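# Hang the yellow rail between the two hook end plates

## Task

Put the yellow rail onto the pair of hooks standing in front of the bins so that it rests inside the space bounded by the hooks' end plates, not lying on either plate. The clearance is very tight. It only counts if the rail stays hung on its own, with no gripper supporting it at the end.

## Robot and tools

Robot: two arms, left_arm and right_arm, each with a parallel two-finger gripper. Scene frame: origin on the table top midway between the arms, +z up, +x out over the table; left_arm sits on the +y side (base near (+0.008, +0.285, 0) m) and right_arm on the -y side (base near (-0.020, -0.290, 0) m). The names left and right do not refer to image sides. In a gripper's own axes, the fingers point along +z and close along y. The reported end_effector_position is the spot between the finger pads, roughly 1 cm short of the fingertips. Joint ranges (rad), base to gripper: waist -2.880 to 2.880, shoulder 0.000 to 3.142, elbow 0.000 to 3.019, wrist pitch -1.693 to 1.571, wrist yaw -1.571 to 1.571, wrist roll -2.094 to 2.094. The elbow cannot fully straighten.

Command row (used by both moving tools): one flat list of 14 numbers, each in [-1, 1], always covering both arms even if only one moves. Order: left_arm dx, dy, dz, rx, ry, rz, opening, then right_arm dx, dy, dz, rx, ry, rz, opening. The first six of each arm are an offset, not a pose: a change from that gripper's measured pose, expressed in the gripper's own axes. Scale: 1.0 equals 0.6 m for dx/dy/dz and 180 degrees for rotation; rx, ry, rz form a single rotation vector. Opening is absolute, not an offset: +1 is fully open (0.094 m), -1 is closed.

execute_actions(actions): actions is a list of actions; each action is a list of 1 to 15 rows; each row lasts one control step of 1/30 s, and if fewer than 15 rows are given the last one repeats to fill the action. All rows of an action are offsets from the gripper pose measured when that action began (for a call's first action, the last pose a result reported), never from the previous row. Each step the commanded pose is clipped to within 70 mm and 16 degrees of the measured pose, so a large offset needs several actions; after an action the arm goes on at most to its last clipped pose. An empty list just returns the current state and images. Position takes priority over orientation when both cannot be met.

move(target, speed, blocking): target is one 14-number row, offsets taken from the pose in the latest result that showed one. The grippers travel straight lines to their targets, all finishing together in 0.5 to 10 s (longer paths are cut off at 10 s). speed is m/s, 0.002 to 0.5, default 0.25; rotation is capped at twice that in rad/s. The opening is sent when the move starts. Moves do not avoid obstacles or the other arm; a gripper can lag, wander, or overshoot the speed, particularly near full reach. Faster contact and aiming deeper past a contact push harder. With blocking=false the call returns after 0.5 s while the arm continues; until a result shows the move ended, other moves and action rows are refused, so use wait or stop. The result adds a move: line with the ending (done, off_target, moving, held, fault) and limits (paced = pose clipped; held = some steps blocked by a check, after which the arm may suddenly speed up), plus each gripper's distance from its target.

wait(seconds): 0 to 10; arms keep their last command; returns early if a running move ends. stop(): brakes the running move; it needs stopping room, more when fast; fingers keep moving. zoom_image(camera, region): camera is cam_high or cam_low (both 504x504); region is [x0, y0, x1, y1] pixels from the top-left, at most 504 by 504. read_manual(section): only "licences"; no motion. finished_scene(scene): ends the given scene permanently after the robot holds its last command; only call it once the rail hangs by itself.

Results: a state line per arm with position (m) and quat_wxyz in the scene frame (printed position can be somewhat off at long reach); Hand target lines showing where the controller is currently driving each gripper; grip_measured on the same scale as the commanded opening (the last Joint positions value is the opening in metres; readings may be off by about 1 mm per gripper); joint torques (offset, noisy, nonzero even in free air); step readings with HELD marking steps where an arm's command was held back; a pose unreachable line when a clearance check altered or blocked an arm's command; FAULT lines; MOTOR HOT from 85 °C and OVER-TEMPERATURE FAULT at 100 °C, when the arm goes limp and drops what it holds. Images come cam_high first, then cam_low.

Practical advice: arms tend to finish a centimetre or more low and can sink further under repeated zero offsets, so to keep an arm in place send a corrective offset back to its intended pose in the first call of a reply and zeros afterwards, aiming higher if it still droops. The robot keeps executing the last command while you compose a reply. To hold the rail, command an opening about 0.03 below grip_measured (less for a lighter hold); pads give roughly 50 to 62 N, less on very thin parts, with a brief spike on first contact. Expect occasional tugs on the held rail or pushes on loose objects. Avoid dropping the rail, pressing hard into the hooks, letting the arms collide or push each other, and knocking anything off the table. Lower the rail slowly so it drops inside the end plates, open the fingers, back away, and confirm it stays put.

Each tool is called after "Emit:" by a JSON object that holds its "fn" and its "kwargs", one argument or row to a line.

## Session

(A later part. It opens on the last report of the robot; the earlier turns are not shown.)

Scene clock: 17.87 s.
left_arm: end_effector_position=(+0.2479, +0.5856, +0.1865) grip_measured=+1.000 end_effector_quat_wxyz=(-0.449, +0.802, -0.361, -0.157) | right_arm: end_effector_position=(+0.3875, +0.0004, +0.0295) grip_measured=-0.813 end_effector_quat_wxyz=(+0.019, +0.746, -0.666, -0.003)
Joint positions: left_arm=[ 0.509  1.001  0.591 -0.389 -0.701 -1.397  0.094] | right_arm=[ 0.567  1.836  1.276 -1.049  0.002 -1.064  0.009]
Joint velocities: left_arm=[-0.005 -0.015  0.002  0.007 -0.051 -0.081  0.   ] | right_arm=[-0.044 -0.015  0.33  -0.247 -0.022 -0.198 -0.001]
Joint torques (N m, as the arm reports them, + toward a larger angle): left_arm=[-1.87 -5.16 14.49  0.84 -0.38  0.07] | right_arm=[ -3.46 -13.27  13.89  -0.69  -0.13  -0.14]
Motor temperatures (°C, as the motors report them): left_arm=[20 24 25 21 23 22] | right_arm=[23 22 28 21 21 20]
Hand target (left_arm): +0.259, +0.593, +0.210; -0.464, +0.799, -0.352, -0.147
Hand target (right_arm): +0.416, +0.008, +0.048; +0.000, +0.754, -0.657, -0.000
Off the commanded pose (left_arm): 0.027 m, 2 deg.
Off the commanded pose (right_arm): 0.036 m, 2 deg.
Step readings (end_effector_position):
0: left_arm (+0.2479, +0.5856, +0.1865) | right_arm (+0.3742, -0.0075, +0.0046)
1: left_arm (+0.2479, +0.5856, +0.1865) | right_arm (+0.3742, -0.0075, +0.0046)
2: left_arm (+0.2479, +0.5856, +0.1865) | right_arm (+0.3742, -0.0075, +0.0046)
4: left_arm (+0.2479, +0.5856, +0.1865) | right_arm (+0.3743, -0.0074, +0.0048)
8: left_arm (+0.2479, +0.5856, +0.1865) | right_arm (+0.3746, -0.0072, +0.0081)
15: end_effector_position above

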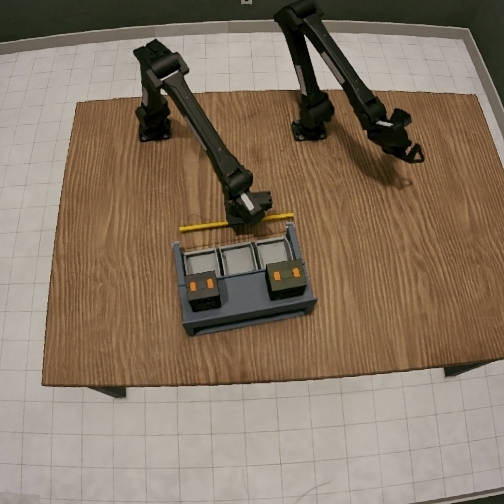

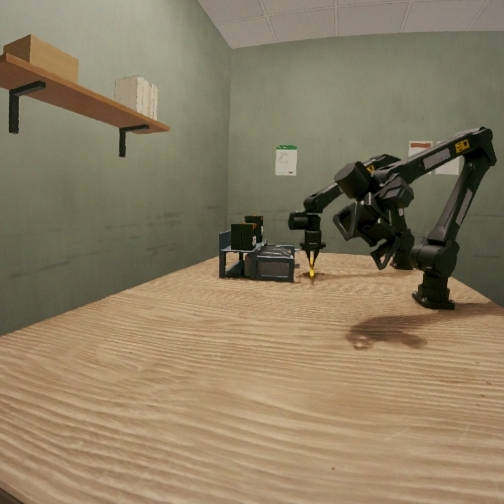

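Emit:
{"fn": "execute_actions", "kwargs": {
  "actions": [
    [[-0.0152,-0.0422,-0.0092,0.01,-0.0012,-0.008,1,-0.008,-0.051,-0.0345,0.0103,-0.0066,-0.008,-0.845],[-0.0152,-0.0422,-0.0092,0.01,-0.0012,-0.008,1,-0.0077,-0.0535,-0.039,0.0104,-0.0066,-0.0085,-0.845],[-0.0152,-0.0422,-0.0092,0.01,-0.0012,-0.008,1,-0.0073,-0.0565,-0.0445,0.0105,-0.0067,-0.009,-0.845],[-0.0152,-0.0422,-0.0092,0.01,-0.0012,-0.008,1,-0.007,-0.06,-0.0505,0.0106,-0.0067,-0.0097,-0.845],[-0.0152,-0.0422,-0.0092,0.01,-0.0012,-0.008,1,-0.0066,-0.0635,-0.057,0.0107,-0.0067,-0.0104,-0.845],[-0.0152,-0.0422,-0.0092,0.01,-0.0012,-0.008,1,-0.0062,-0.067,-0.0635,0.0108,-0.0068,-0.0111,-0.845],[-0.0152,-0.0422,-0.0092,0.01,-0.0012,-0.008,1,-0.0058,-0.0705,-0.07,0.0109,-0.0068,-0.0118,-0.845],[-0.0152,-0.0422,-0.0092,0.01,-0.0012,-0.008,1,-0.0054,-0.074,-0.0765,0.011,-0.0069,-0.0125,-0.845],[-0.0152,-0.0422,-0.0092,0.01,-0.0012,-0.008,1,-0.005,-0.0775,-0.083,0.0111,-0.0069,-0.0131,-0.845],[-0.0152,-0.0422,-0.0092,0.01,-0.0012,-0.008,1,-0.0047,-0.081,-0.089,0.0112,-0.007,-0.0137,-0.845],[-0.0152,-0.0422,-0.0092,0.01,-0.0012,-0.008,1,-0.0044,-0.084,-0.0945,0.0113,-0.007,-0.0143,-0.845],[-0.0152,-0.0422,-0.0092,0.01,-0.0012,-0.008,1,-0.0041,-0.0865,-0.099,0.0114,-0.007,-0.0148,-0.845],[-0.0152,-0.0422,-0.0092,0.01,-0.0012,-0.008,1,-0.0039,-0.0885,-0.103,0.0114,-0.0071,-0.0152,-0.845],[-0.0152,-0.0422,-0.0092,0.01,-0.0012,-0.008,1,-0.0037,-0.09,-0.1057,0.0115,-0.0071,-0.0155,-0.845],[-0.0152,-0.0422,-0.0092,0.01,-0.0012,-0.008,1,-0.0036,-0.0907,-0.1072,0.0115,-0.0071,-0.0156,-0.845]]
  ]
}}

Emit:
{"fn": "wait", "kwargs": {
  "seconds": 0.5
}}

Scene clock: 19.27 s.
left_arm: end_effector_position=(+0.2479, +0.5856, +0.1865) grip_measured=+1.000 end_effector_quat_wxyz=(-0.449, +0.802, -0.361, -0.157) | right_arm: end_effector_position=(+0.4183, +0.0024, +0.0747) grip_measured=-0.813 end_effector_quat_wxyz=(+0.015, +0.758, -0.652, -0.003)
Joint positions: left_arm=[ 0.509  1.001  0.591 -0.389 -0.701 -1.397  0.094] | right_arm=[ 0.536  1.836  1.41  -1.176  0.002 -1.133  0.009]
Joint velocities: left_arm=[ 0.005 -0.005  0.007 -0.007  0.066 -0.022  0.   ] | right_arm=[-0.063 -0.005  0.256 -0.183 -0.037 -0.154 -0.   ]
Joint torques (N m, as the arm reports them, + toward a larger angle): left_arm=[-1.87 -4.98 14.49  0.89 -0.36  0.07] | right_arm=[ -3.45 -13.35  13.98  -0.46  -0.16  -0.11]
Motor temperatures (°C, as the motors report them): left_arm=[20 24 25 21 23 22] | right_arm=[23 22 28 21 21 20]
Hand target (left_arm): +0.259, +0.593, +0.210; -0.464, +0.799, -0.352, -0.147
Hand target (right_arm): +0.441, +0.009, +0.093; -0.003, +0.762, -0.647, +0.001
Off the commanded pose (left_arm): 0.027 m, 2 deg.
Off the commanded pose (right_arm): 0.031 m, 2 deg.
Step readings (end_effector_position):
0: left_arm (+0.2479, +0.5856, +0.1865) | right_arm (+0.3973, +0.0012, +0.0385)
1: left_arm (+0.2479, +0.5856, +0.1865) | right_arm (+0.3972, +0.0011, +0.0385)
2: left_arm (+0.2479, +0.5856, +0.1865) | right_arm (+0.3969, +0.0009, +0.0386)
4: left_arm (+0.2479, +0.5856, +0.1865) | right_arm (+0.3958, -0.0001, +0.0396)
8: left_arm (+0.2479, +0.5856, +0.1865) | right_arm (+0.3980, -0.0009, +0.0478)
15: end_effector_position above

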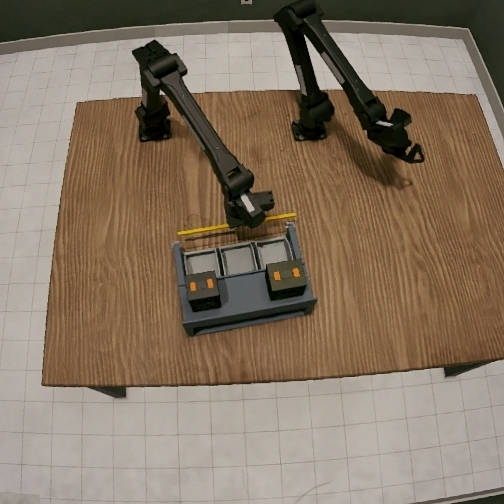

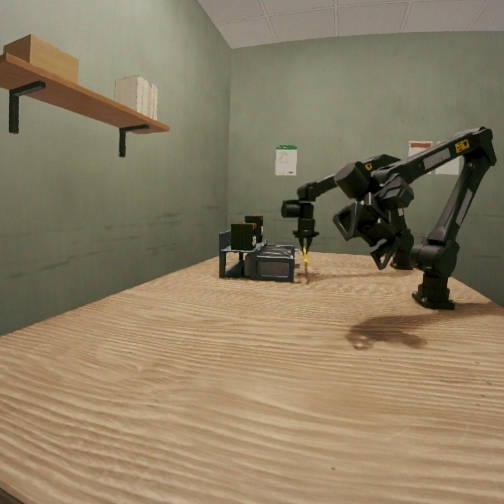

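Scene clock: 19.77 s.
left_arm: end_effector_position=(+0.2479, +0.5856, +0.1865) grip_measured=+1.000 end_effector_quat_wxyz=(-0.449, +0.802, -0.361, -0.157) | right_arm: end_effector_position=(+0.4228, +0.0025, +0.0805) grip_measured=-0.813 end_effector_quat_wxyz=(+0.013, +0.760, -0.649, -0.002)
Joint positions: left_arm=[ 0.509  1.001  0.591 -0.389 -0.701 -1.397  0.094] | right_arm=[ 0.531  1.836  1.427 -1.188  0.002 -1.143  0.009]
Joint velocities: left_arm=[ 0.005 -0.005  0.012 -0.002  0.037 -0.022  0.   ] | right_arm=[-0.015 -0.015 -0.012  0.017  0.007 -0.066 -0.   ]
Joint torques (N m, as the arm reports them, + toward a larger angle): left_arm=[-2.06 -4.96 14.51  0.8  -0.37  0.06] | right_arm=[ -4.58 -14.58  13.99  -0.5   -0.1   -0.17]
Motor temperatures (°C, as the motors report them): left_arm=[20 24 25 21 23 22] | right_arm=[23 22 28 21 21 20]
Hand target (left_arm): +0.259, +0.593, +0.210; -0.464, +0.799, -0.352, -0.147
Hand target (right_arm): +0.441, +0.009, +0.093; -0.003, +0.762, -0.647, +0.001
Off the commanded pose (left_arm): 0.027 m, 2 deg.
Off the commanded pose (right_arm): 0.025 m, 2 deg.
wait: 0.50 s; at rest by 0.27 s

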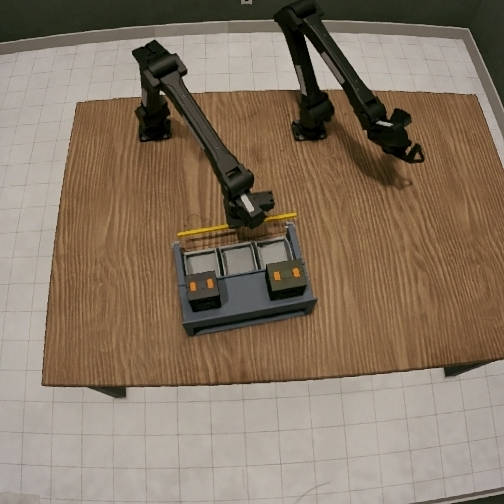

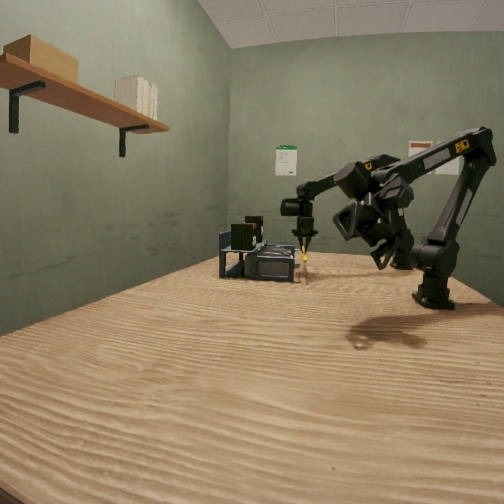

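Emit:
{"fn": "zoom_image", "kwargs": {
  "camera": "cam_low",
  "region": [280, 235, 320, 275]
}}

Emit:
{"fn": "zoom_image", "kwargs": {
  "camera": "cam_high",
  "region": [270, 205, 310, 245]
}}

Emit:
{"fn": "zoom_image", "kwargs": {
  "camera": "cam_high",
  "region": [160, 218, 200, 258]
}}

Region (280, 235, 320, 275) of cam_low's 504x504 image, scaled by 12.600, with more detail than that image has.

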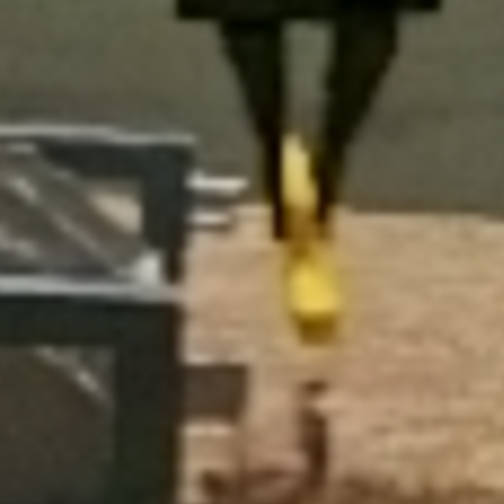

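Region (270, 205, 310, 245) of cam_high's 504x504 image, scaled by 12.600, with more detail than that image has.

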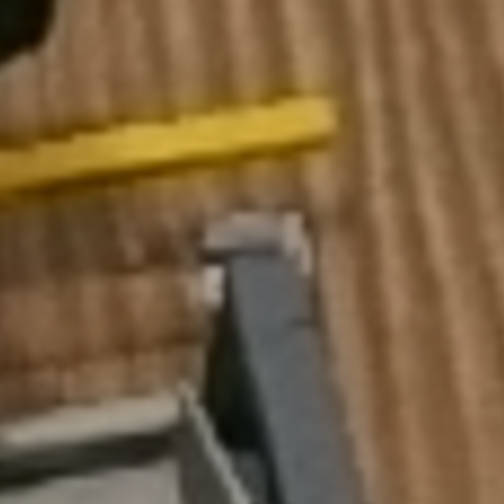

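Region (160, 218, 200, 258) of cam_high's 504x504 image, scaled by 12.600, with more detail than that image has.

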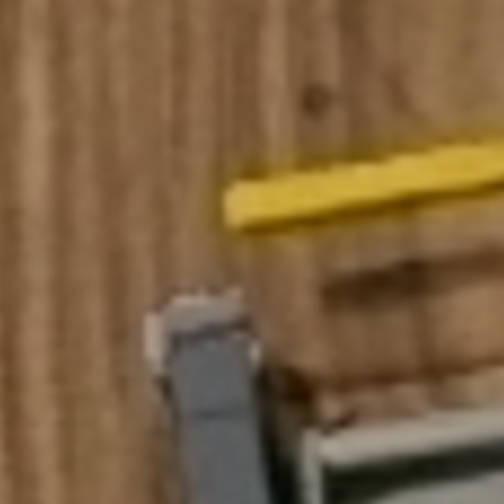

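Emit:
{"fn": "execute_actions", "kwargs": {
  "actions": [
    [[-0.0152,-0.0422,-0.0092,0.01,-0.0012,-0.008,1,-0.004,-0.034,-0.0207,0.009,-0.0051,-0.0018,-0.845],[-0.0152,-0.0422,-0.0092,0.01,-0.0012,-0.008,1,-0.0018,-0.0377,-0.0196,0.009,-0.0051,-0.0019,-0.845],[-0.0152,-0.0422,-0.0092,0.01,-0.0012,-0.008,1,0.001,-0.0423,-0.0182,0.0091,-0.0052,-0.002,-0.845],[-0.0152,-0.0422,-0.0092,0.01,-0.0012,-0.008,1,0.0041,-0.0473,-0.0166,0.0092,-0.0052,-0.0021,-0.845],[-0.0152,-0.0422,-0.0092,0.01,-0.0012,-0.008,1,0.0072,-0.0524,-0.015,0.0093,-0.0052,-0.0022,-0.845],[-0.0152,-0.0422,-0.0092,0.01,-0.0012,-0.008,1,0.0103,-0.0575,-0.0134,0.0094,-0.0053,-0.0023,-0.845],[-0.0152,-0.0422,-0.0092,0.01,-0.0012,-0.008,1,0.0133,-0.0625,-0.0119,0.0094,-0.0053,-0.0024,-0.845],[-0.0152,-0.0422,-0.0092,0.01,-0.0012,-0.008,1,0.0161,-0.0672,-0.0104,0.0095,-0.0053,-0.0025,-0.845],[-0.0152,-0.0422,-0.0092,0.01,-0.0012,-0.008,1,0.0187,-0.0713,-0.0092,0.0096,-0.0054,-0.0026,-0.845],[-0.0152,-0.0422,-0.0092,0.01,-0.0012,-0.008,1,0.0209,-0.075,-0.008,0.0097,-0.0054,-0.0027,-0.845],[-0.0152,-0.0422,-0.0092,0.01,-0.0012,-0.008,1,0.0223,-0.0773,-0.0073,0.0097,-0.0054,-0.0027,-0.845]]
  ]
}}

Emit:
{"fn": "wait", "kwargs": {
  "seconds": 0.5
}}

Scene clock: 23.57 s.
left_arm: end_effector_position=(+0.2479, +0.5856, +0.1865) grip_measured=+1.000 end_effector_quat_wxyz=(-0.449, +0.802, -0.361, -0.157) | right_arm: end_effector_position=(+0.4483, -0.0129, +0.0756) grip_measured=-0.813 end_effector_quat_wxyz=(+0.011, +0.758, -0.652, -0.004)
Joint positions: left_arm=[ 0.509  1.001  0.591 -0.389 -0.701 -1.397  0.094] | right_arm=[ 0.481  1.872  1.466 -1.188 -0.    -1.187  0.009]
Joint velocities: left_arm=[ 0.015 -0.015  0.007  0.007 -0.007 -0.037  0.   ] | right_arm=[-0.063  0.005  0.042 -0.002 -0.022 -0.022  0.   ]
Joint torques (N m, as the arm reports them, + toward a larger angle): left_arm=[-1.84 -5.12 14.5   0.89 -0.37  0.07] | right_arm=[ -3.09 -14.34  14.63  -0.17  -0.17  -0.13]
Motor temperatures (°C, as the motors report them): left_arm=[20 24 26 21 23 22] | right_arm=[23 23 29 21 21 20]
Hand target (left_arm): +0.259, +0.593, +0.210; -0.464, +0.799, -0.352, -0.147
Hand target (right_arm): +0.469, -0.004, +0.085; -0.006, +0.763, -0.646, +0.001
Off the commanded pose (left_arm): 0.027 m, 2 deg.
Off the commanded pose (right_arm): 0.026 m, 2 deg.
Step readings (end_effector_position):
0: left_arm (+0.2479, +0.5856, +0.1865) | right_arm (+0.4228, +0.0025, +0.0805)
1: left_arm (+0.2479, +0.5856, +0.1865) | right_arm (+0.4228, +0.0025, +0.0805)
2: left_arm (+0.2479, +0.5856, +0.1865) | right_arm (+0.4228, +0.0025, +0.0805)
4: left_arm (+0.2479, +0.5856, +0.1865) | right_arm (+0.4232, +0.0018, +0.0805)
8: left_arm (+0.2479, +0.5856, +0.1865) | right_arm (+0.4299, -0.0026, +0.0792)
15: end_effector_position above

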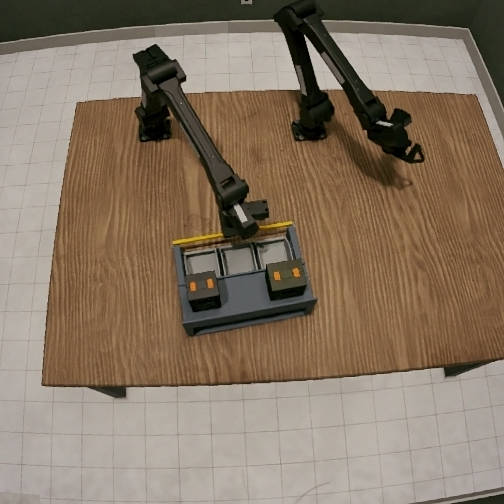

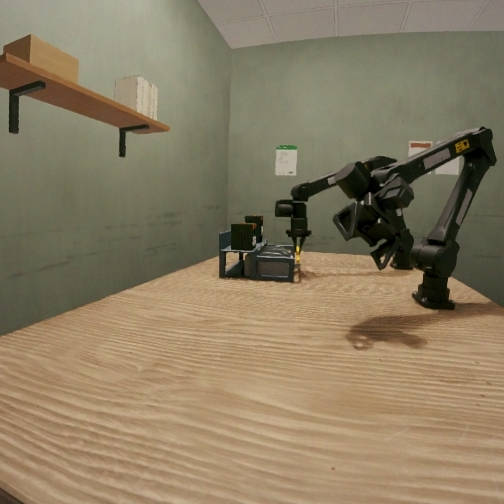

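Scene clock: 24.07 s.
left_arm: end_effector_position=(+0.2479, +0.5856, +0.1865) grip_measured=+1.000 end_effector_quat_wxyz=(-0.449, +0.802, -0.361, -0.157) | right_arm: end_effector_position=(+0.4491, -0.0134, +0.0752) grip_measured=-0.813 end_effector_quat_wxyz=(+0.011, +0.760, -0.650, -0.004)
Joint positions: left_arm=[ 0.509  1.001  0.591 -0.389 -0.701 -1.397  0.094] | right_arm=[ 0.479  1.873  1.468 -1.188 -0.    -1.193  0.009]
Joint velocities: left_arm=[-0.005 -0.015 -0.007 -0.022  0.007 -0.051  0.   ] | right_arm=[-0.005 -0.005 -0.002 -0.012 -0.007  0.007 -0.001]
Joint torques (N m, as the arm reports them, + toward a larger angle): left_arm=[-2.   -5.26 14.52  0.95 -0.36  0.07] | right_arm=[ -2.75 -15.24  14.62  -0.28  -0.15  -0.15]
Motor temperatures (°C, as the motors report them): left_arm=[20 24 26 21 23 22] | right_arm=[23 23 29 21 21 20]
Hand target (left_arm): +0.259, +0.593, +0.210; -0.464, +0.799, -0.352, -0.147
Hand target (right_arm): +0.469, -0.004, +0.085; -0.006, +0.763, -0.646, +0.001
Off the commanded pose (left_arm): 0.027 m, 2 deg.
Off the commanded pose (right_arm): 0.025 m, 2 deg.
wait: 0.50 s; at rest by 0.17 s

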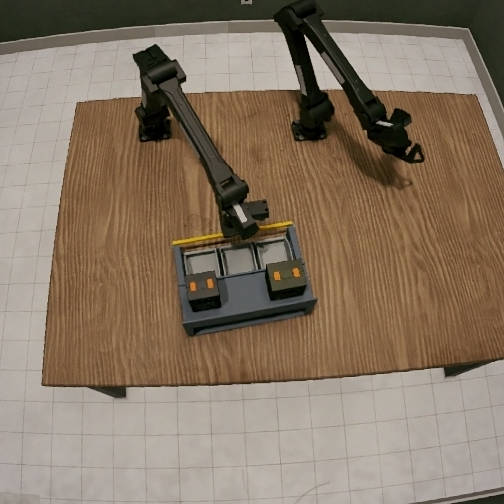

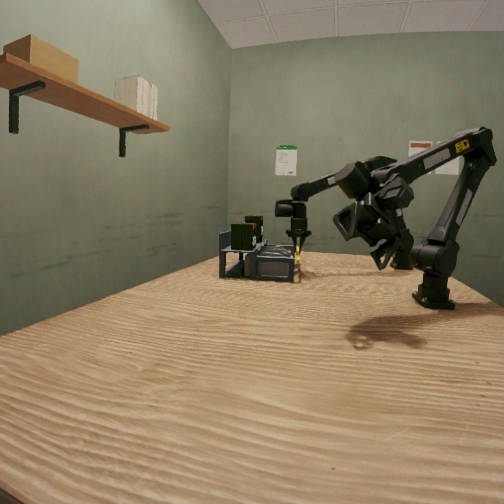

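Emit:
{"fn": "zoom_image", "kwargs": {
  "camera": "cam_low",
  "region": [284, 240, 314, 272]
}}

Emit:
{"fn": "zoom_image", "kwargs": {
  "camera": "cam_high",
  "region": [278, 212, 304, 238]
}}

Emit:
{"fn": "zoom_image", "kwargs": {
  "camera": "cam_high",
  "region": [164, 231, 190, 257]
}}

Region (284, 240, 314, 272) of cam_low's 504x504 image, scaled by 15.750, with more detail than that image has; it fills the left 472 columns of this view, and the rest is white.

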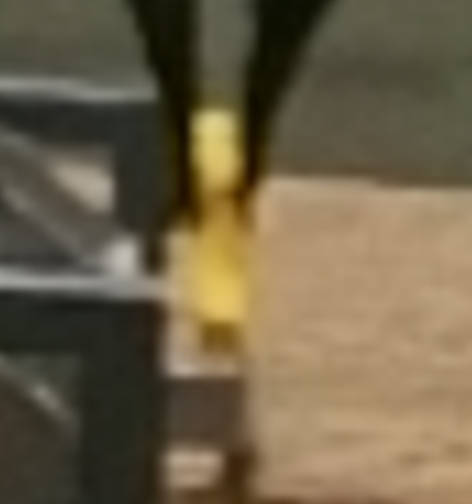

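Region (278, 212, 304, 238) of cam_high's 504x504 image, scaled by 19.385, with more detail than that image has.

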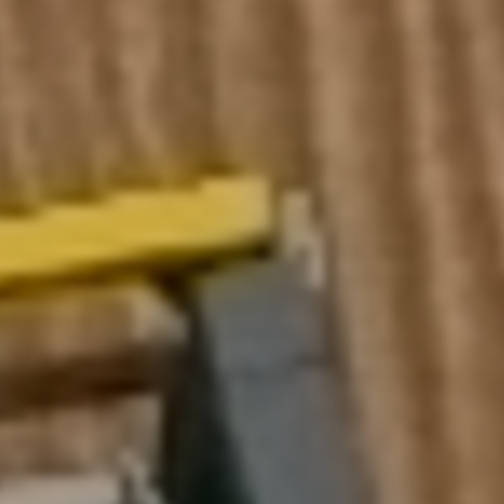

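Region (164, 231, 190, 257) of cam_high's 504x504 image, scaled by 19.385, with more detail than that image has.

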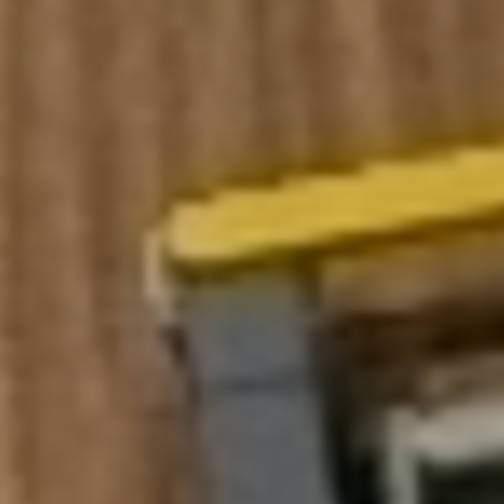

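Emit:
{"fn": "execute_actions", "kwargs": {
  "actions": [
    [[-0.0152,-0.0422,-0.0092,0.01,-0.0012,-0.008,1,-0.015,-0.0384,-0.0225,0.0117,-0.0046,-0.0021,-0.845],[-0.0152,-0.0422,-0.0092,0.01,-0.0012,-0.008,1,-0.0155,-0.0397,-0.0238,0.0124,-0.0049,-0.0021,-0.845],[-0.0152,-0.0422,-0.0092,0.01,-0.0012,-0.008,1,-0.0161,-0.0411,-0.0252,0.0131,-0.0052,-0.0021,-0.845],[-0.0152,-0.0422,-0.0092,0.01,-0.0012,-0.008,1,-0.0166,-0.0425,-0.0266,0.0137,-0.0054,-0.0021,-0.845],[-0.0152,-0.0422,-0.0092,0.01,-0.0012,-0.008,1,-0.0172,-0.0438,-0.0279,0.0144,-0.0057,-0.0021,-0.845],[-0.0152,-0.0422,-0.0092,0.01,-0.0012,-0.008,1,-0.0177,-0.0452,-0.0293,0.0151,-0.006,-0.0021,-0.845]]
  ]
}}

Scene clock: 25.23 s.
left_arm: end_effector_position=(+0.2479, +0.5856, +0.1865) grip_measured=+1.000 end_effector_quat_wxyz=(-0.449, +0.802, -0.361, -0.157) | right_arm: end_effector_position=(+0.4532, -0.0110, +0.0794) grip_measured=-0.813 end_effector_quat_wxyz=(+0.005, +0.760, -0.650, -0.002)
Joint positions: left_arm=[ 0.509  1.001  0.591 -0.389 -0.701 -1.397  0.094] | right_arm=[ 0.479  1.873  1.48  -1.188 -0.    -1.194  0.009]
Joint velocities: left_arm=[-0.005 -0.015 -0.002 -0.012 -0.007 -0.066  0.   ] | right_arm=[-0.015 -0.015  0.002  0.007  0.11  -0.051  0.   ]
Joint torques (N m, as the arm reports them, + toward a larger angle): left_arm=[-2.14 -5.15 14.51  0.86 -0.36  0.06] | right_arm=[ -2.62 -14.27  14.96  -0.4   -0.07  -0.1 ]
Motor temperatures (°C, as the motors report them): left_arm=[20 24 26 21 23 22] | right_arm=[23 23 30 21 21 20]
Hand target (left_arm): +0.259, +0.593, +0.210; -0.464, +0.799, -0.352, -0.147
Hand target (right_arm): +0.473, +0.000, +0.093; -0.014, +0.762, -0.647, +0.005
Off the commanded pose (left_arm): 0.027 m, 2 deg.
Off the commanded pose (right_arm): 0.028 m, 2 deg.
Step readings (end_effector_position):
0: left_arm (+0.2479, +0.5856, +0.1865) | right_arm (+0.4491, -0.0134, +0.0752)
1: left_arm (+0.2479, +0.5856, +0.1865) | right_arm (+0.4491, -0.0134, +0.0752)
2: left_arm (+0.2479, +0.5856, +0.1865) | right_arm (+0.4491, -0.0134, +0.0752)
4: left_arm (+0.2479, +0.5856, +0.1865) | right_arm (+0.4492, -0.0134, +0.0753)
8: left_arm (+0.2479, +0.5856, +0.1865) | right_arm (+0.4510, -0.0123, +0.0772)
15: end_effector_position above

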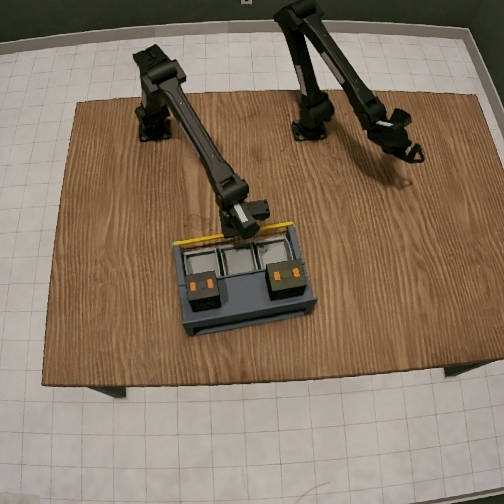

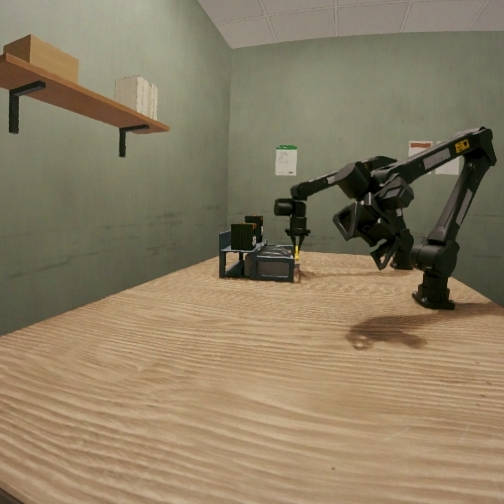

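Emit:
{"fn": "zoom_image", "kwargs": {
  "camera": "cam_low",
  "region": [284, 240, 314, 272]
}}

Emit:
{"fn": "zoom_image", "kwargs": {
  "camera": "cam_high",
  "region": [278, 212, 304, 238]
}}

Emit:
{"fn": "zoom_image", "kwargs": {
  "camera": "cam_high",
  "region": [164, 231, 190, 257]
}}

Region (284, 240, 314, 272) of cam_low's 504x504 image, scaled by 15.750, with more detail than that image has; it fills the left 472 columns of this view, and the rest is white.

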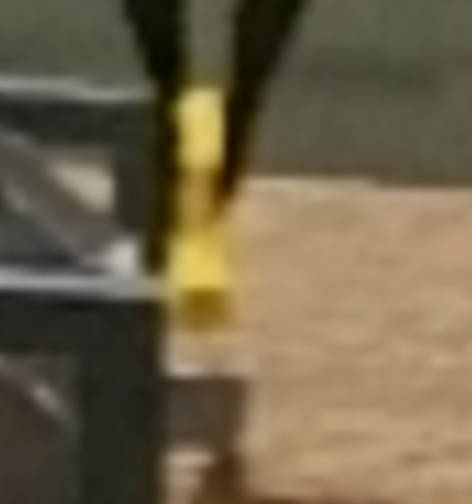

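Region (278, 212, 304, 238) of cam_high's 504x504 image, scaled by 19.385, with more detail than that image has.

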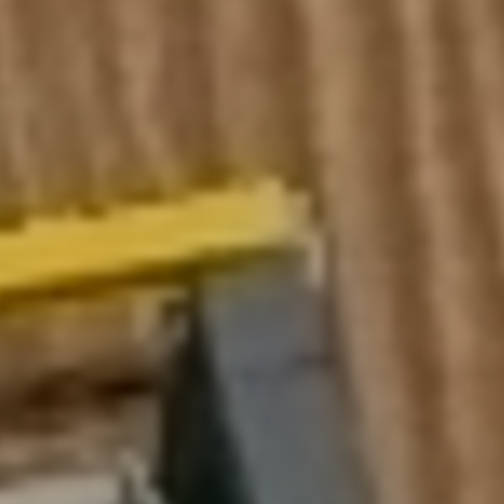

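Region (164, 231, 190, 257) of cam_high's 504x504 image, scaled by 19.385, with more detail than that image has.

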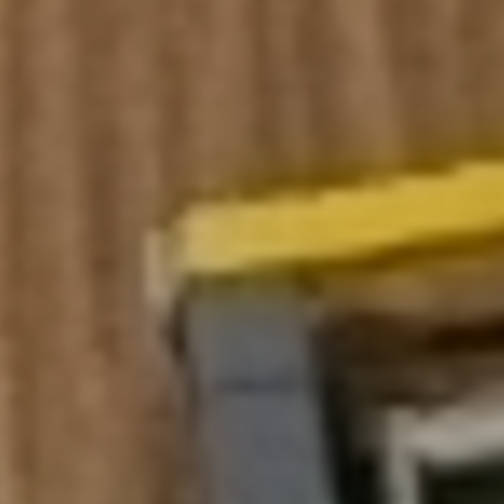

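Emit:
{"fn": "execute_actions", "kwargs": {
  "actions": [
    [[-0.0152,-0.0422,-0.0092,0.01,-0.0012,-0.008,1,-0.015,-0.0383,-0.018,0.0104,-0.0042,-0.001,-0.845],[-0.0152,-0.0422,-0.0092,0.01,-0.0012,-0.008,1,-0.015,-0.0383,-0.0145,0.0093,-0.0037,-0.001,-0.845],[-0.0152,-0.0422,-0.0092,0.01,-0.0012,-0.008,1,-0.015,-0.0383,-0.012,0.0085,-0.0034,-0.001,-0.845],[-0.0152,-0.0422,-0.0092,0.01,-0.0012,-0.008,1,-0.015,-0.0383,-0.01,0.0079,-0.0032,-0.001,-0.845],[-0.0152,-0.0422,-0.0092,0.01,-0.0012,-0.008,1,-0.015,-0.0383,-0.008,0.0073,-0.0029,-0.001,-0.845],[-0.0152,-0.0422,-0.0092,0.01,-0.0012,-0.008,1,-0.015,-0.0383,-0.006,0.0067,-0.0027,-0.001,-0.845],[-0.0152,-0.0422,-0.0092,0.01,-0.0012,-0.008,1,-0.0149,-0.0383,-0.004,0.0061,-0.0024,-0.001,-0.845],[-0.0152,-0.0422,-0.0092,0.01,-0.0012,-0.008,1,-0.0149,-0.0383,-0.002,0.0054,-0.0022,-0.001,-0.845],[-0.0152,-0.0422,-0.0092,0.01,-0.0012,-0.008,1,-0.0149,-0.0383,0.0,0.0048,-0.0019,-0.001,-0.845],[-0.0152,-0.0422,-0.0092,0.01,-0.0012,-0.008,1,-0.0149,-0.0383,0.0018,0.0043,-0.0017,-0.001,-0.845],[-0.0152,-0.0422,-0.0092,0.01,-0.0012,-0.008,1,-0.0149,-0.0383,0.0033,0.0038,-0.0015,-0.001,-0.845]]
  ]
}}

Emit:
{"fn": "wait", "kwargs": {
  "seconds": 0.4
}}

Emit:
{"fn": "zoom_image", "kwargs": {
  "camera": "cam_low",
  "region": [284, 240, 314, 272]
}}

Emit:
{"fn": "zoom_image", "kwargs": {
  "camera": "cam_high",
  "region": [278, 212, 304, 238]
}}

Emit:
{"fn": "zoom_image", "kwargs": {
  "camera": "cam_high",
  "region": [164, 231, 190, 257]
}}

Scene clock: 26.40 s.
left_arm: end_effector_position=(+0.2479, +0.5856, +0.1865) grip_measured=+1.000 end_effector_quat_wxyz=(-0.449, +0.802, -0.361, -0.157) | right_arm: end_effector_position=(+0.4517, -0.0119, +0.0636) grip_measured=-0.813 end_effector_quat_wxyz=(+0.019, +0.760, -0.650, -0.007)
Joint positions: left_arm=[ 0.509  1.001  0.591 -0.389 -0.701 -1.397  0.094] | right_arm=[ 0.479  1.904  1.48  -1.188 -0.    -1.194  0.009]
Joint velocities: left_arm=[-0.015  0.005  0.007 -0.002  0.051  0.007  0.   ] | right_arm=[-0.015  0.024  0.002  0.007  0.037 -0.051 -0.   ]
Joint torques (N m, as the arm reports them, + toward a larger angle): left_arm=[-1.68 -5.08 14.5   0.89 -0.37  0.07] | right_arm=[ -3.22 -15.04  15.27  -0.23  -0.07  -0.1 ]
Motor temperatures (°C, as the motors report them): left_arm=[20 24 26 21 23 22] | right_arm=[23 23 30 21 21 20]
Hand target (left_arm): +0.259, +0.593, +0.210; -0.464, +0.799, -0.352, -0.147
Hand target (right_arm): +0.473, +0.000, +0.078; -0.002, +0.761, -0.649, +0.001
Off the commanded pose (left_arm): 0.027 m, 2 deg.
Off the commanded pose (right_arm): 0.030 m, 2 deg.
Step readings (end_effector_position):
0: left_arm (+0.2479, +0.5856, +0.1865) | right_arm (+0.4532, -0.0110, +0.0794)
1: left_arm (+0.2479, +0.5856, +0.1865) | right_arm (+0.4532, -0.0110, +0.0794)
2: left_arm (+0.2479, +0.5856, +0.1865) | right_arm (+0.4532, -0.0110, +0.0792)
4: left_arm (+0.2479, +0.5856, +0.1865) | right_arm (+0.4531, -0.0110, +0.0784)
8: left_arm (+0.2479, +0.5856, +0.1865) | right_arm (+0.4527, -0.0113, +0.0734)
15: end_effector_position above

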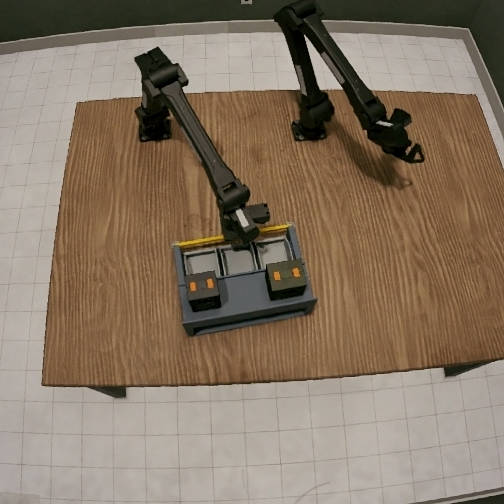

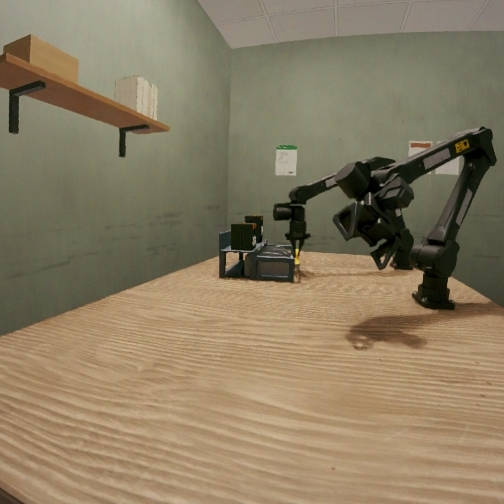

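Scene clock: 26.80 s.
left_arm: end_effector_position=(+0.2479, +0.5856, +0.1865) grip_measured=+1.000 end_effector_quat_wxyz=(-0.449, +0.802, -0.361, -0.157) | right_arm: end_effector_position=(+0.4531, -0.0111, +0.0644) grip_measured=-0.813 end_effector_quat_wxyz=(+0.018, +0.760, -0.650, -0.006)
Joint positions: left_arm=[ 0.509  1.001  0.591 -0.389 -0.701 -1.397  0.094] | right_arm=[ 0.479  1.905  1.484 -1.188 -0.    -1.194  0.009]
Joint velocities: left_arm=[ 0.005 -0.015 -0.027  0.002 -0.007  0.022  0.   ] | right_arm=[-0.005 -0.005 -0.017  0.007 -0.037 -0.066 -0.001]
Joint torques (N m, as the arm reports them, + toward a larger angle): left_arm=[-2.23 -5.27 14.48  0.87 -0.36  0.06] | right_arm=[ -2.41 -15.27  15.05  -0.3   -0.09  -0.07]
Motor temperatures (°C, as the motors report them): left_arm=[20 24 26 21 23 22] | right_arm=[23 23 30 21 21 20]
Hand target (left_arm): +0.259, +0.593, +0.210; -0.464, +0.799, -0.352, -0.147
Hand target (right_arm): +0.473, +0.000, +0.078; -0.002, +0.761, -0.649, +0.001
Off the commanded pose (left_arm): 0.027 m, 2 deg.
Off the commanded pose (right_arm): 0.028 m, 2 deg.
wait: 0.40 s; at rest by 0.17 s

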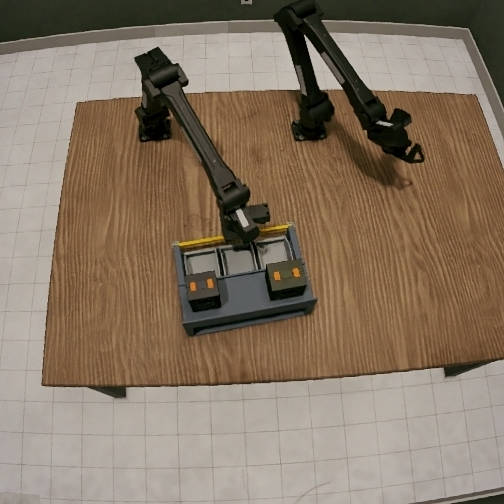

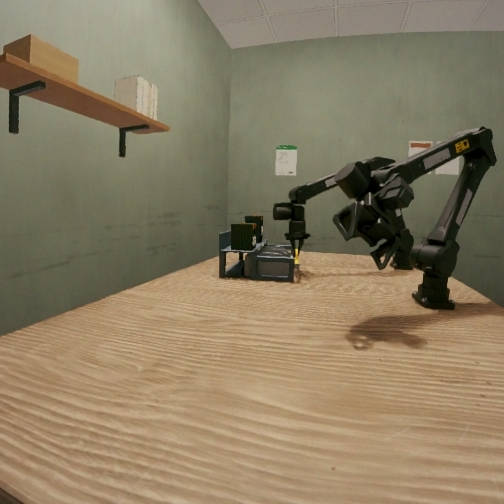

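Region (284, 240, 314, 272) of cam_low's 504x504 image, scaled by 15.750, with more detail than that image has; it fills the left 472 columns of this view, and the rest is white.

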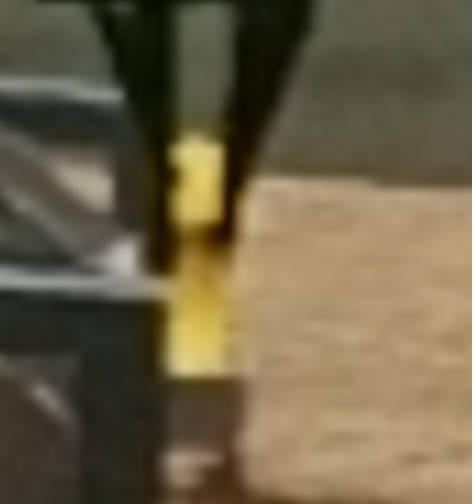

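Region (278, 212, 304, 238) of cam_high's 504x504 image, scaled by 19.385, with more detail than that image has.

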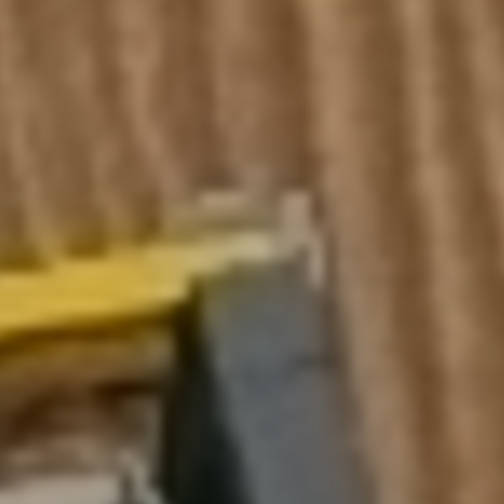

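Region (164, 231, 190, 257) of cam_high's 504x504 image, scaled by 19.385, with more detail than that image has.

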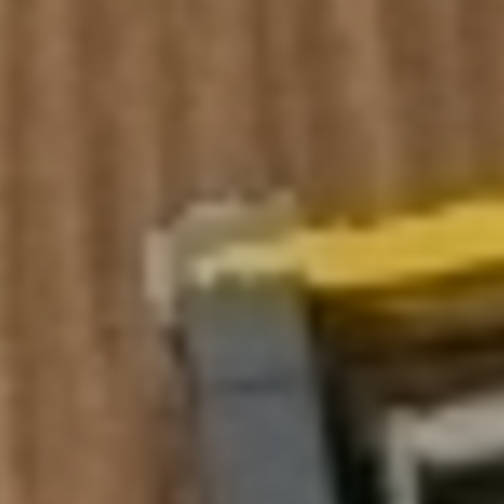

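Emit:
{"fn": "execute_actions", "kwargs": {
  "actions": [
    [[-0.0152,-0.0422,-0.0092,0.01,-0.0012,-0.008,1,-0.0124,-0.032,-0.015,0.0087,-0.0034,-0.001,-0.845],[-0.0152,-0.0422,-0.0092,0.01,-0.0012,-0.008,1,-0.0124,-0.0318,-0.0133,0.0081,-0.0032,-0.001,-0.845],[-0.0152,-0.0422,-0.0092,0.01,-0.0012,-0.008,1,-0.0123,-0.0317,-0.0116,0.0076,-0.003,-0.001,-0.845],[-0.0152,-0.0422,-0.0092,0.01,-0.0012,-0.008,1,-0.0123,-0.0315,-0.01,0.007,-0.0028,-0.001,-0.845],[-0.0152,-0.0422,-0.0092,0.01,-0.0012,-0.008,1,-0.0123,-0.0314,-0.0083,0.0065,-0.0026,-0.001,-0.845]]
  ]
}}

Emit:
{"fn": "zoom_image", "kwargs": {
  "camera": "cam_low",
  "region": [284, 240, 314, 272]
}}

Scene clock: 27.57 s.
left_arm: end_effector_position=(+0.2479, +0.5856, +0.1865) grip_measured=+1.000 end_effector_quat_wxyz=(-0.449, +0.802, -0.361, -0.157) | right_arm: end_effector_position=(+0.4528, -0.0112, +0.0618) grip_measured=-0.813 end_effector_quat_wxyz=(+0.020, +0.760, -0.650, -0.007)
Joint positions: left_arm=[ 0.509  1.001  0.591 -0.389 -0.701 -1.397  0.094] | right_arm=[ 0.479  1.91   1.484 -1.188 -0.    -1.194  0.009]
Joint velocities: left_arm=[-0.005  0.005 -0.007 -0.007  0.022  0.007  0.   ] | right_arm=[-0.015  0.005 -0.002 -0.007  0.022 -0.007 -0.   ]
Joint torques (N m, as the arm reports them, + toward a larger angle): left_arm=[-2.11 -5.05 14.48  0.88 -0.36  0.07] | right_arm=[ -1.83 -15.13  14.25  -0.09  -0.07  -0.07]
Motor temperatures (°C, as the motors report them): left_arm=[20 24 26 21 23 22] | right_arm=[23 23 30 21 21 20]
Hand target (left_arm): +0.259, +0.593, +0.210; -0.464, +0.799, -0.352, -0.147
Hand target (right_arm): +0.470, -0.001, +0.069; +0.007, +0.761, -0.649, -0.002
Off the commanded pose (left_arm): 0.027 m, 2 deg.
Off the commanded pose (right_arm): 0.022 m, 2 deg.
Step readings (end_effector_position):
0: left_arm (+0.2479, +0.5856, +0.1865) | right_arm (+0.4531, -0.0111, +0.0644)
1: left_arm (+0.2479, +0.5856, +0.1865) | right_arm (+0.4531, -0.0111, +0.0644)
2: left_arm (+0.2479, +0.5856, +0.1865) | right_arm (+0.4531, -0.0111, +0.0644)
4: left_arm (+0.2479, +0.5856, +0.1865) | right_arm (+0.4531, -0.0111, +0.0644)
8: left_arm (+0.2479, +0.5856, +0.1865) | right_arm (+0.4529, -0.0112, +0.0632)
15: end_effector_position above

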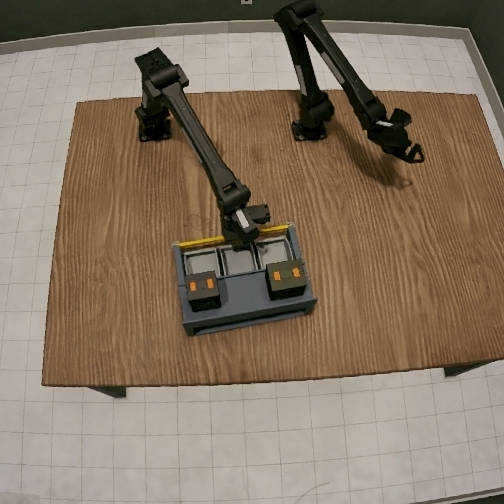

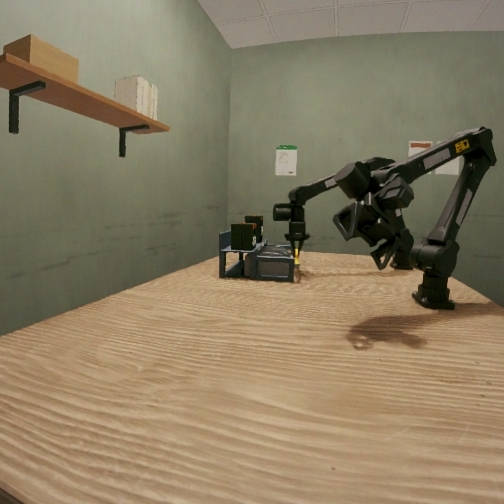

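Region (284, 240, 314, 272) of cam_low's 504x504 image, scaled by 15.750, with more detail than that image has; it fills the left 472 columns of this view, and the rest is white.

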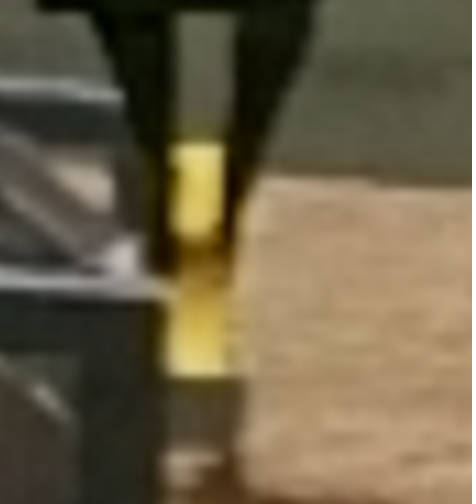

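Emit:
{"fn": "execute_actions", "kwargs": {
  "actions": [
    [[-0.0152,-0.0422,-0.0092,0.01,-0.0012,-0.008,1,-0.0123,-0.0317,-0.0128,0.008,-0.0032,-0.001,-0.8],[-0.0152,-0.0422,-0.0092,0.01,-0.0012,-0.008,1,-0.0123,-0.0318,-0.016,0.009,-0.0036,-0.001,-0.76],[-0.0152,-0.0422,-0.0092,0.01,-0.0012,-0.008,1,-0.0124,-0.0319,-0.02,0.0103,-0.0041,-0.001,-0.7],[-0.0152,-0.0422,-0.0092,0.01,-0.0012,-0.008,1,-0.0124,-0.032,-0.025,0.0119,-0.0048,-0.001,-0.63],[-0.0152,-0.0422,-0.0092,0.01,-0.0012,-0.008,1,-0.0124,-0.0321,-0.031,0.0139,-0.0055,-0.001,-0.56],[-0.0152,-0.0422,-0.0092,0.01,-0.0012,-0.008,1,-0.0125,-0.0322,-0.038,0.0161,-0.0064,-0.001,-0.5],[-0.0152,-0.0422,-0.0092,0.01,-0.0012,-0.008,1,-0.0126,-0.0324,-0.046,0.0187,-0.0074,-0.001,-0.5],[-0.0152,-0.0422,-0.0092,0.01,-0.0012,-0.008,1,-0.0126,-0.0325,-0.054,0.0213,-0.0084,-0.001,-0.5],[-0.0152,-0.0422,-0.0092,0.01,-0.0012,-0.008,1,-0.0127,-0.0327,-0.062,0.0238,-0.0095,-0.001,-0.5],[-0.0152,-0.0422,-0.0092,0.01,-0.0012,-0.008,1,-0.0127,-0.0328,-0.07,0.0264,-0.0105,-0.001,-0.5],[-0.0152,-0.0422,-0.0092,0.01,-0.0012,-0.008,1,-0.0128,-0.033,-0.078,0.029,-0.0115,-0.001,-0.5],[-0.0152,-0.0422,-0.0092,0.01,-0.0012,-0.008,1,-0.0129,-0.0331,-0.086,0.0316,-0.0125,-0.001,-0.5],[-0.0152,-0.0422,-0.0092,0.01,-0.0012,-0.008,1,-0.0129,-0.0333,-0.093,0.0338,-0.0134,-0.001,-0.5],[-0.0152,-0.0422,-0.0092,0.01,-0.0012,-0.008,1,-0.013,-0.0334,-0.099,0.0358,-0.0142,-0.001,-0.5],[-0.0152,-0.0422,-0.0092,0.01,-0.0012,-0.008,1,-0.013,-0.0335,-0.1047,0.0376,-0.0149,-0.001,-0.5]]
  ]
}}

Emit:
{"fn": "wait", "kwargs": {
  "seconds": 0.5
}}

Emit:
{"fn": "zoom_image", "kwargs": {
  "camera": "cam_low",
  "region": [280, 232, 320, 272]
}}

Emit:
{"fn": "zoom_image", "kwargs": {
  "camera": "cam_high",
  "region": [160, 200, 310, 270]
}}

Scene clock: 28.43 s.
left_arm: end_effector_position=(+0.2479, +0.5856, +0.1865) grip_measured=+1.000 end_effector_quat_wxyz=(-0.449, +0.802, -0.361, -0.157) | right_arm: end_effector_position=(+0.4560, -0.0093, +0.0809) grip_measured=-0.502 end_effector_quat_wxyz=(+0.002, +0.760, -0.650, -0.001)
Joint positions: left_arm=[ 0.509  1.001  0.591 -0.389 -0.701 -1.397  0.094] | right_arm=[ 0.479  1.876  1.489 -1.188 -0.    -1.194  0.023]
Joint velocities: left_arm=[ 0.005 -0.015  0.002 -0.007 -0.022 -0.022  0.   ] | right_arm=[-0.015 -0.278  0.002 -0.002  0.037  0.037  0.001]
Joint torques (N m, as the arm reports them, + toward a larger angle): left_arm=[-2.08 -5.24 14.46  0.88 -0.36  0.06] | right_arm=[ -2.94 -18.31  13.17  -0.15  -0.04  -0.06]
Motor temperatures (°C, as the motors report them): left_arm=[20 24 26 21 23 22] | right_arm=[23 23 30 21 21 20]
Hand target (left_arm): +0.259, +0.593, +0.210; -0.464, +0.799, -0.352, -0.147
Hand target (right_arm): +0.471, -0.000, +0.123; -0.040, +0.761, -0.648, +0.014
Off the commanded pose (left_arm): 0.027 m, 2 deg.
Off the commanded pose (right_arm): 0.047 m, 5 deg.
Step readings (end_effector_position):
0: left_arm (+0.2479, +0.5856, +0.1865) | right_arm (+0.4528, -0.0112, +0.0618)
1: left_arm (+0.2479, +0.5856, +0.1865) | right_arm (+0.4528, -0.0112, +0.0618)
2: left_arm (+0.2479, +0.5856, +0.1865) | right_arm (+0.4528, -0.0112, +0.0618)
4: left_arm (+0.2479, +0.5856, +0.1865) | right_arm (+0.4535, -0.0109, +0.0624)
8: left_arm (+0.2479, +0.5856, +0.1865) | right_arm (+0.4544, -0.0103, +0.0633)
15: end_effector_position above

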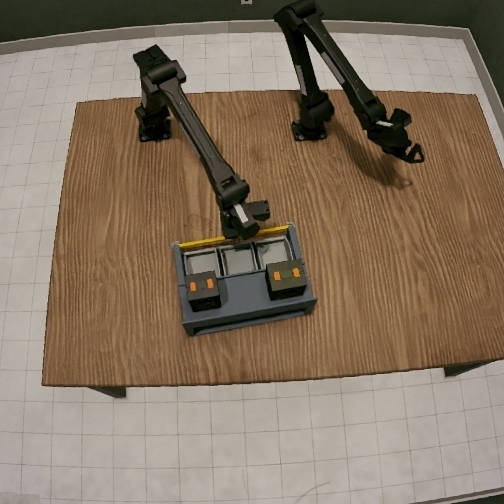

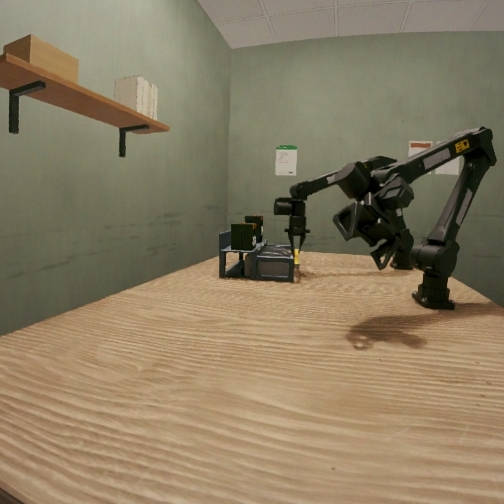

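Scene clock: 28.93 s.
left_arm: end_effector_position=(+0.2479, +0.5856, +0.1865) grip_measured=+1.000 end_effector_quat_wxyz=(-0.449, +0.802, -0.361, -0.157) | right_arm: end_effector_position=(+0.4575, -0.0084, +0.1059) grip_measured=-0.502 end_effector_quat_wxyz=(-0.020, +0.760, -0.650, +0.007)
Joint positions: left_arm=[ 0.509  1.001  0.591 -0.389 -0.701 -1.397  0.094] | right_arm=[ 0.479  1.83   1.489 -1.188 -0.    -1.194  0.023]
Joint velocities: left_arm=[-0.005  0.005 -0.002  0.007  0.007 -0.037  0.   ] | right_arm=[-0.005 -0.005  0.012 -0.027  0.051 -0.007 -0.   ]
Joint torques (N m, as the arm reports them, + toward a larger angle): left_arm=[-1.91 -5.15 14.56  0.96 -0.37  0.06] | right_arm=[ -2.41 -15.54  13.38   0.02   0.01  -0.04]
Motor temperatures (°C, as the motors report them): left_arm=[20 24 26 21 23 22] | right_arm=[23 23 30 21 21 20]
Hand target (left_arm): +0.259, +0.593, +0.210; -0.464, +0.799, -0.352, -0.147
Hand target (right_arm): +0.471, -0.000, +0.123; -0.040, +0.761, -0.648, +0.014
Off the commanded pose (left_arm): 0.027 m, 2 deg.
Off the commanded pose (right_arm): 0.026 m, 2 deg.
wait: 0.50 s; at rest by 0.37 s

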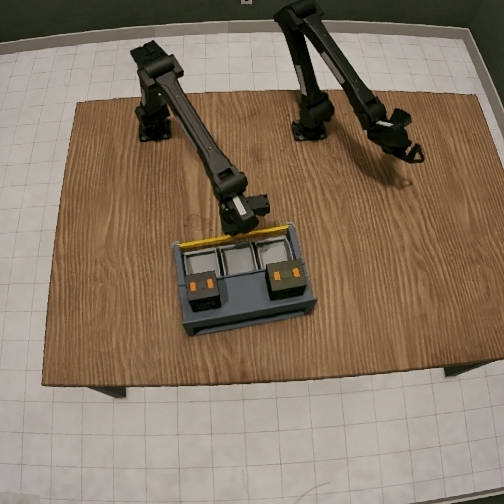

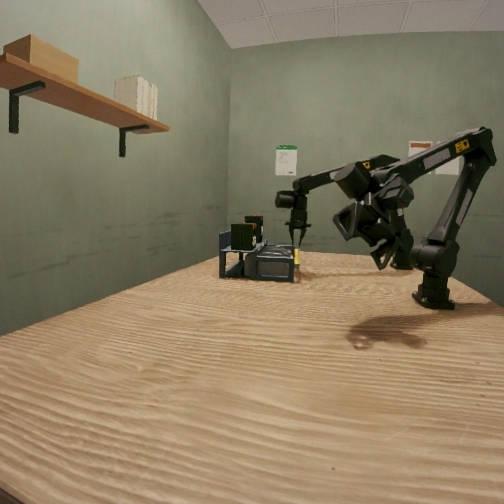

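Region (280, 232, 320, 272) of cam_low's 504x504 image, scaled by 12.600, with more detail than that image has.

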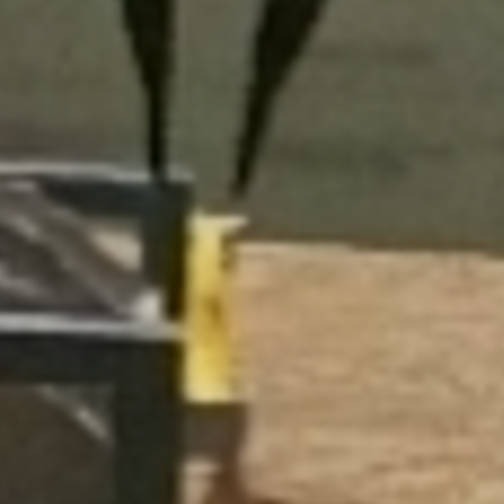

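Region (160, 200, 310, 270) of cam_high's 504x504 image, scaled by 3.360, with more detail than that image has; it fills the top 235 rows of this view, and the rest is white.

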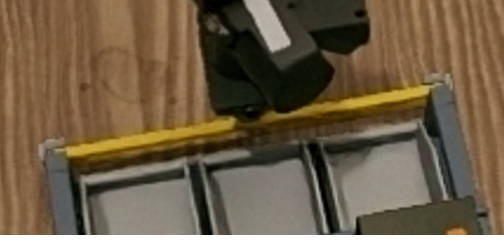

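The rail is seated in both hooks between the plates and the gripper is clear.

Emit:
{"fn": "finished_scene", "kwargs": {
  "scene": 1
}}

The scene is finished: the task was done.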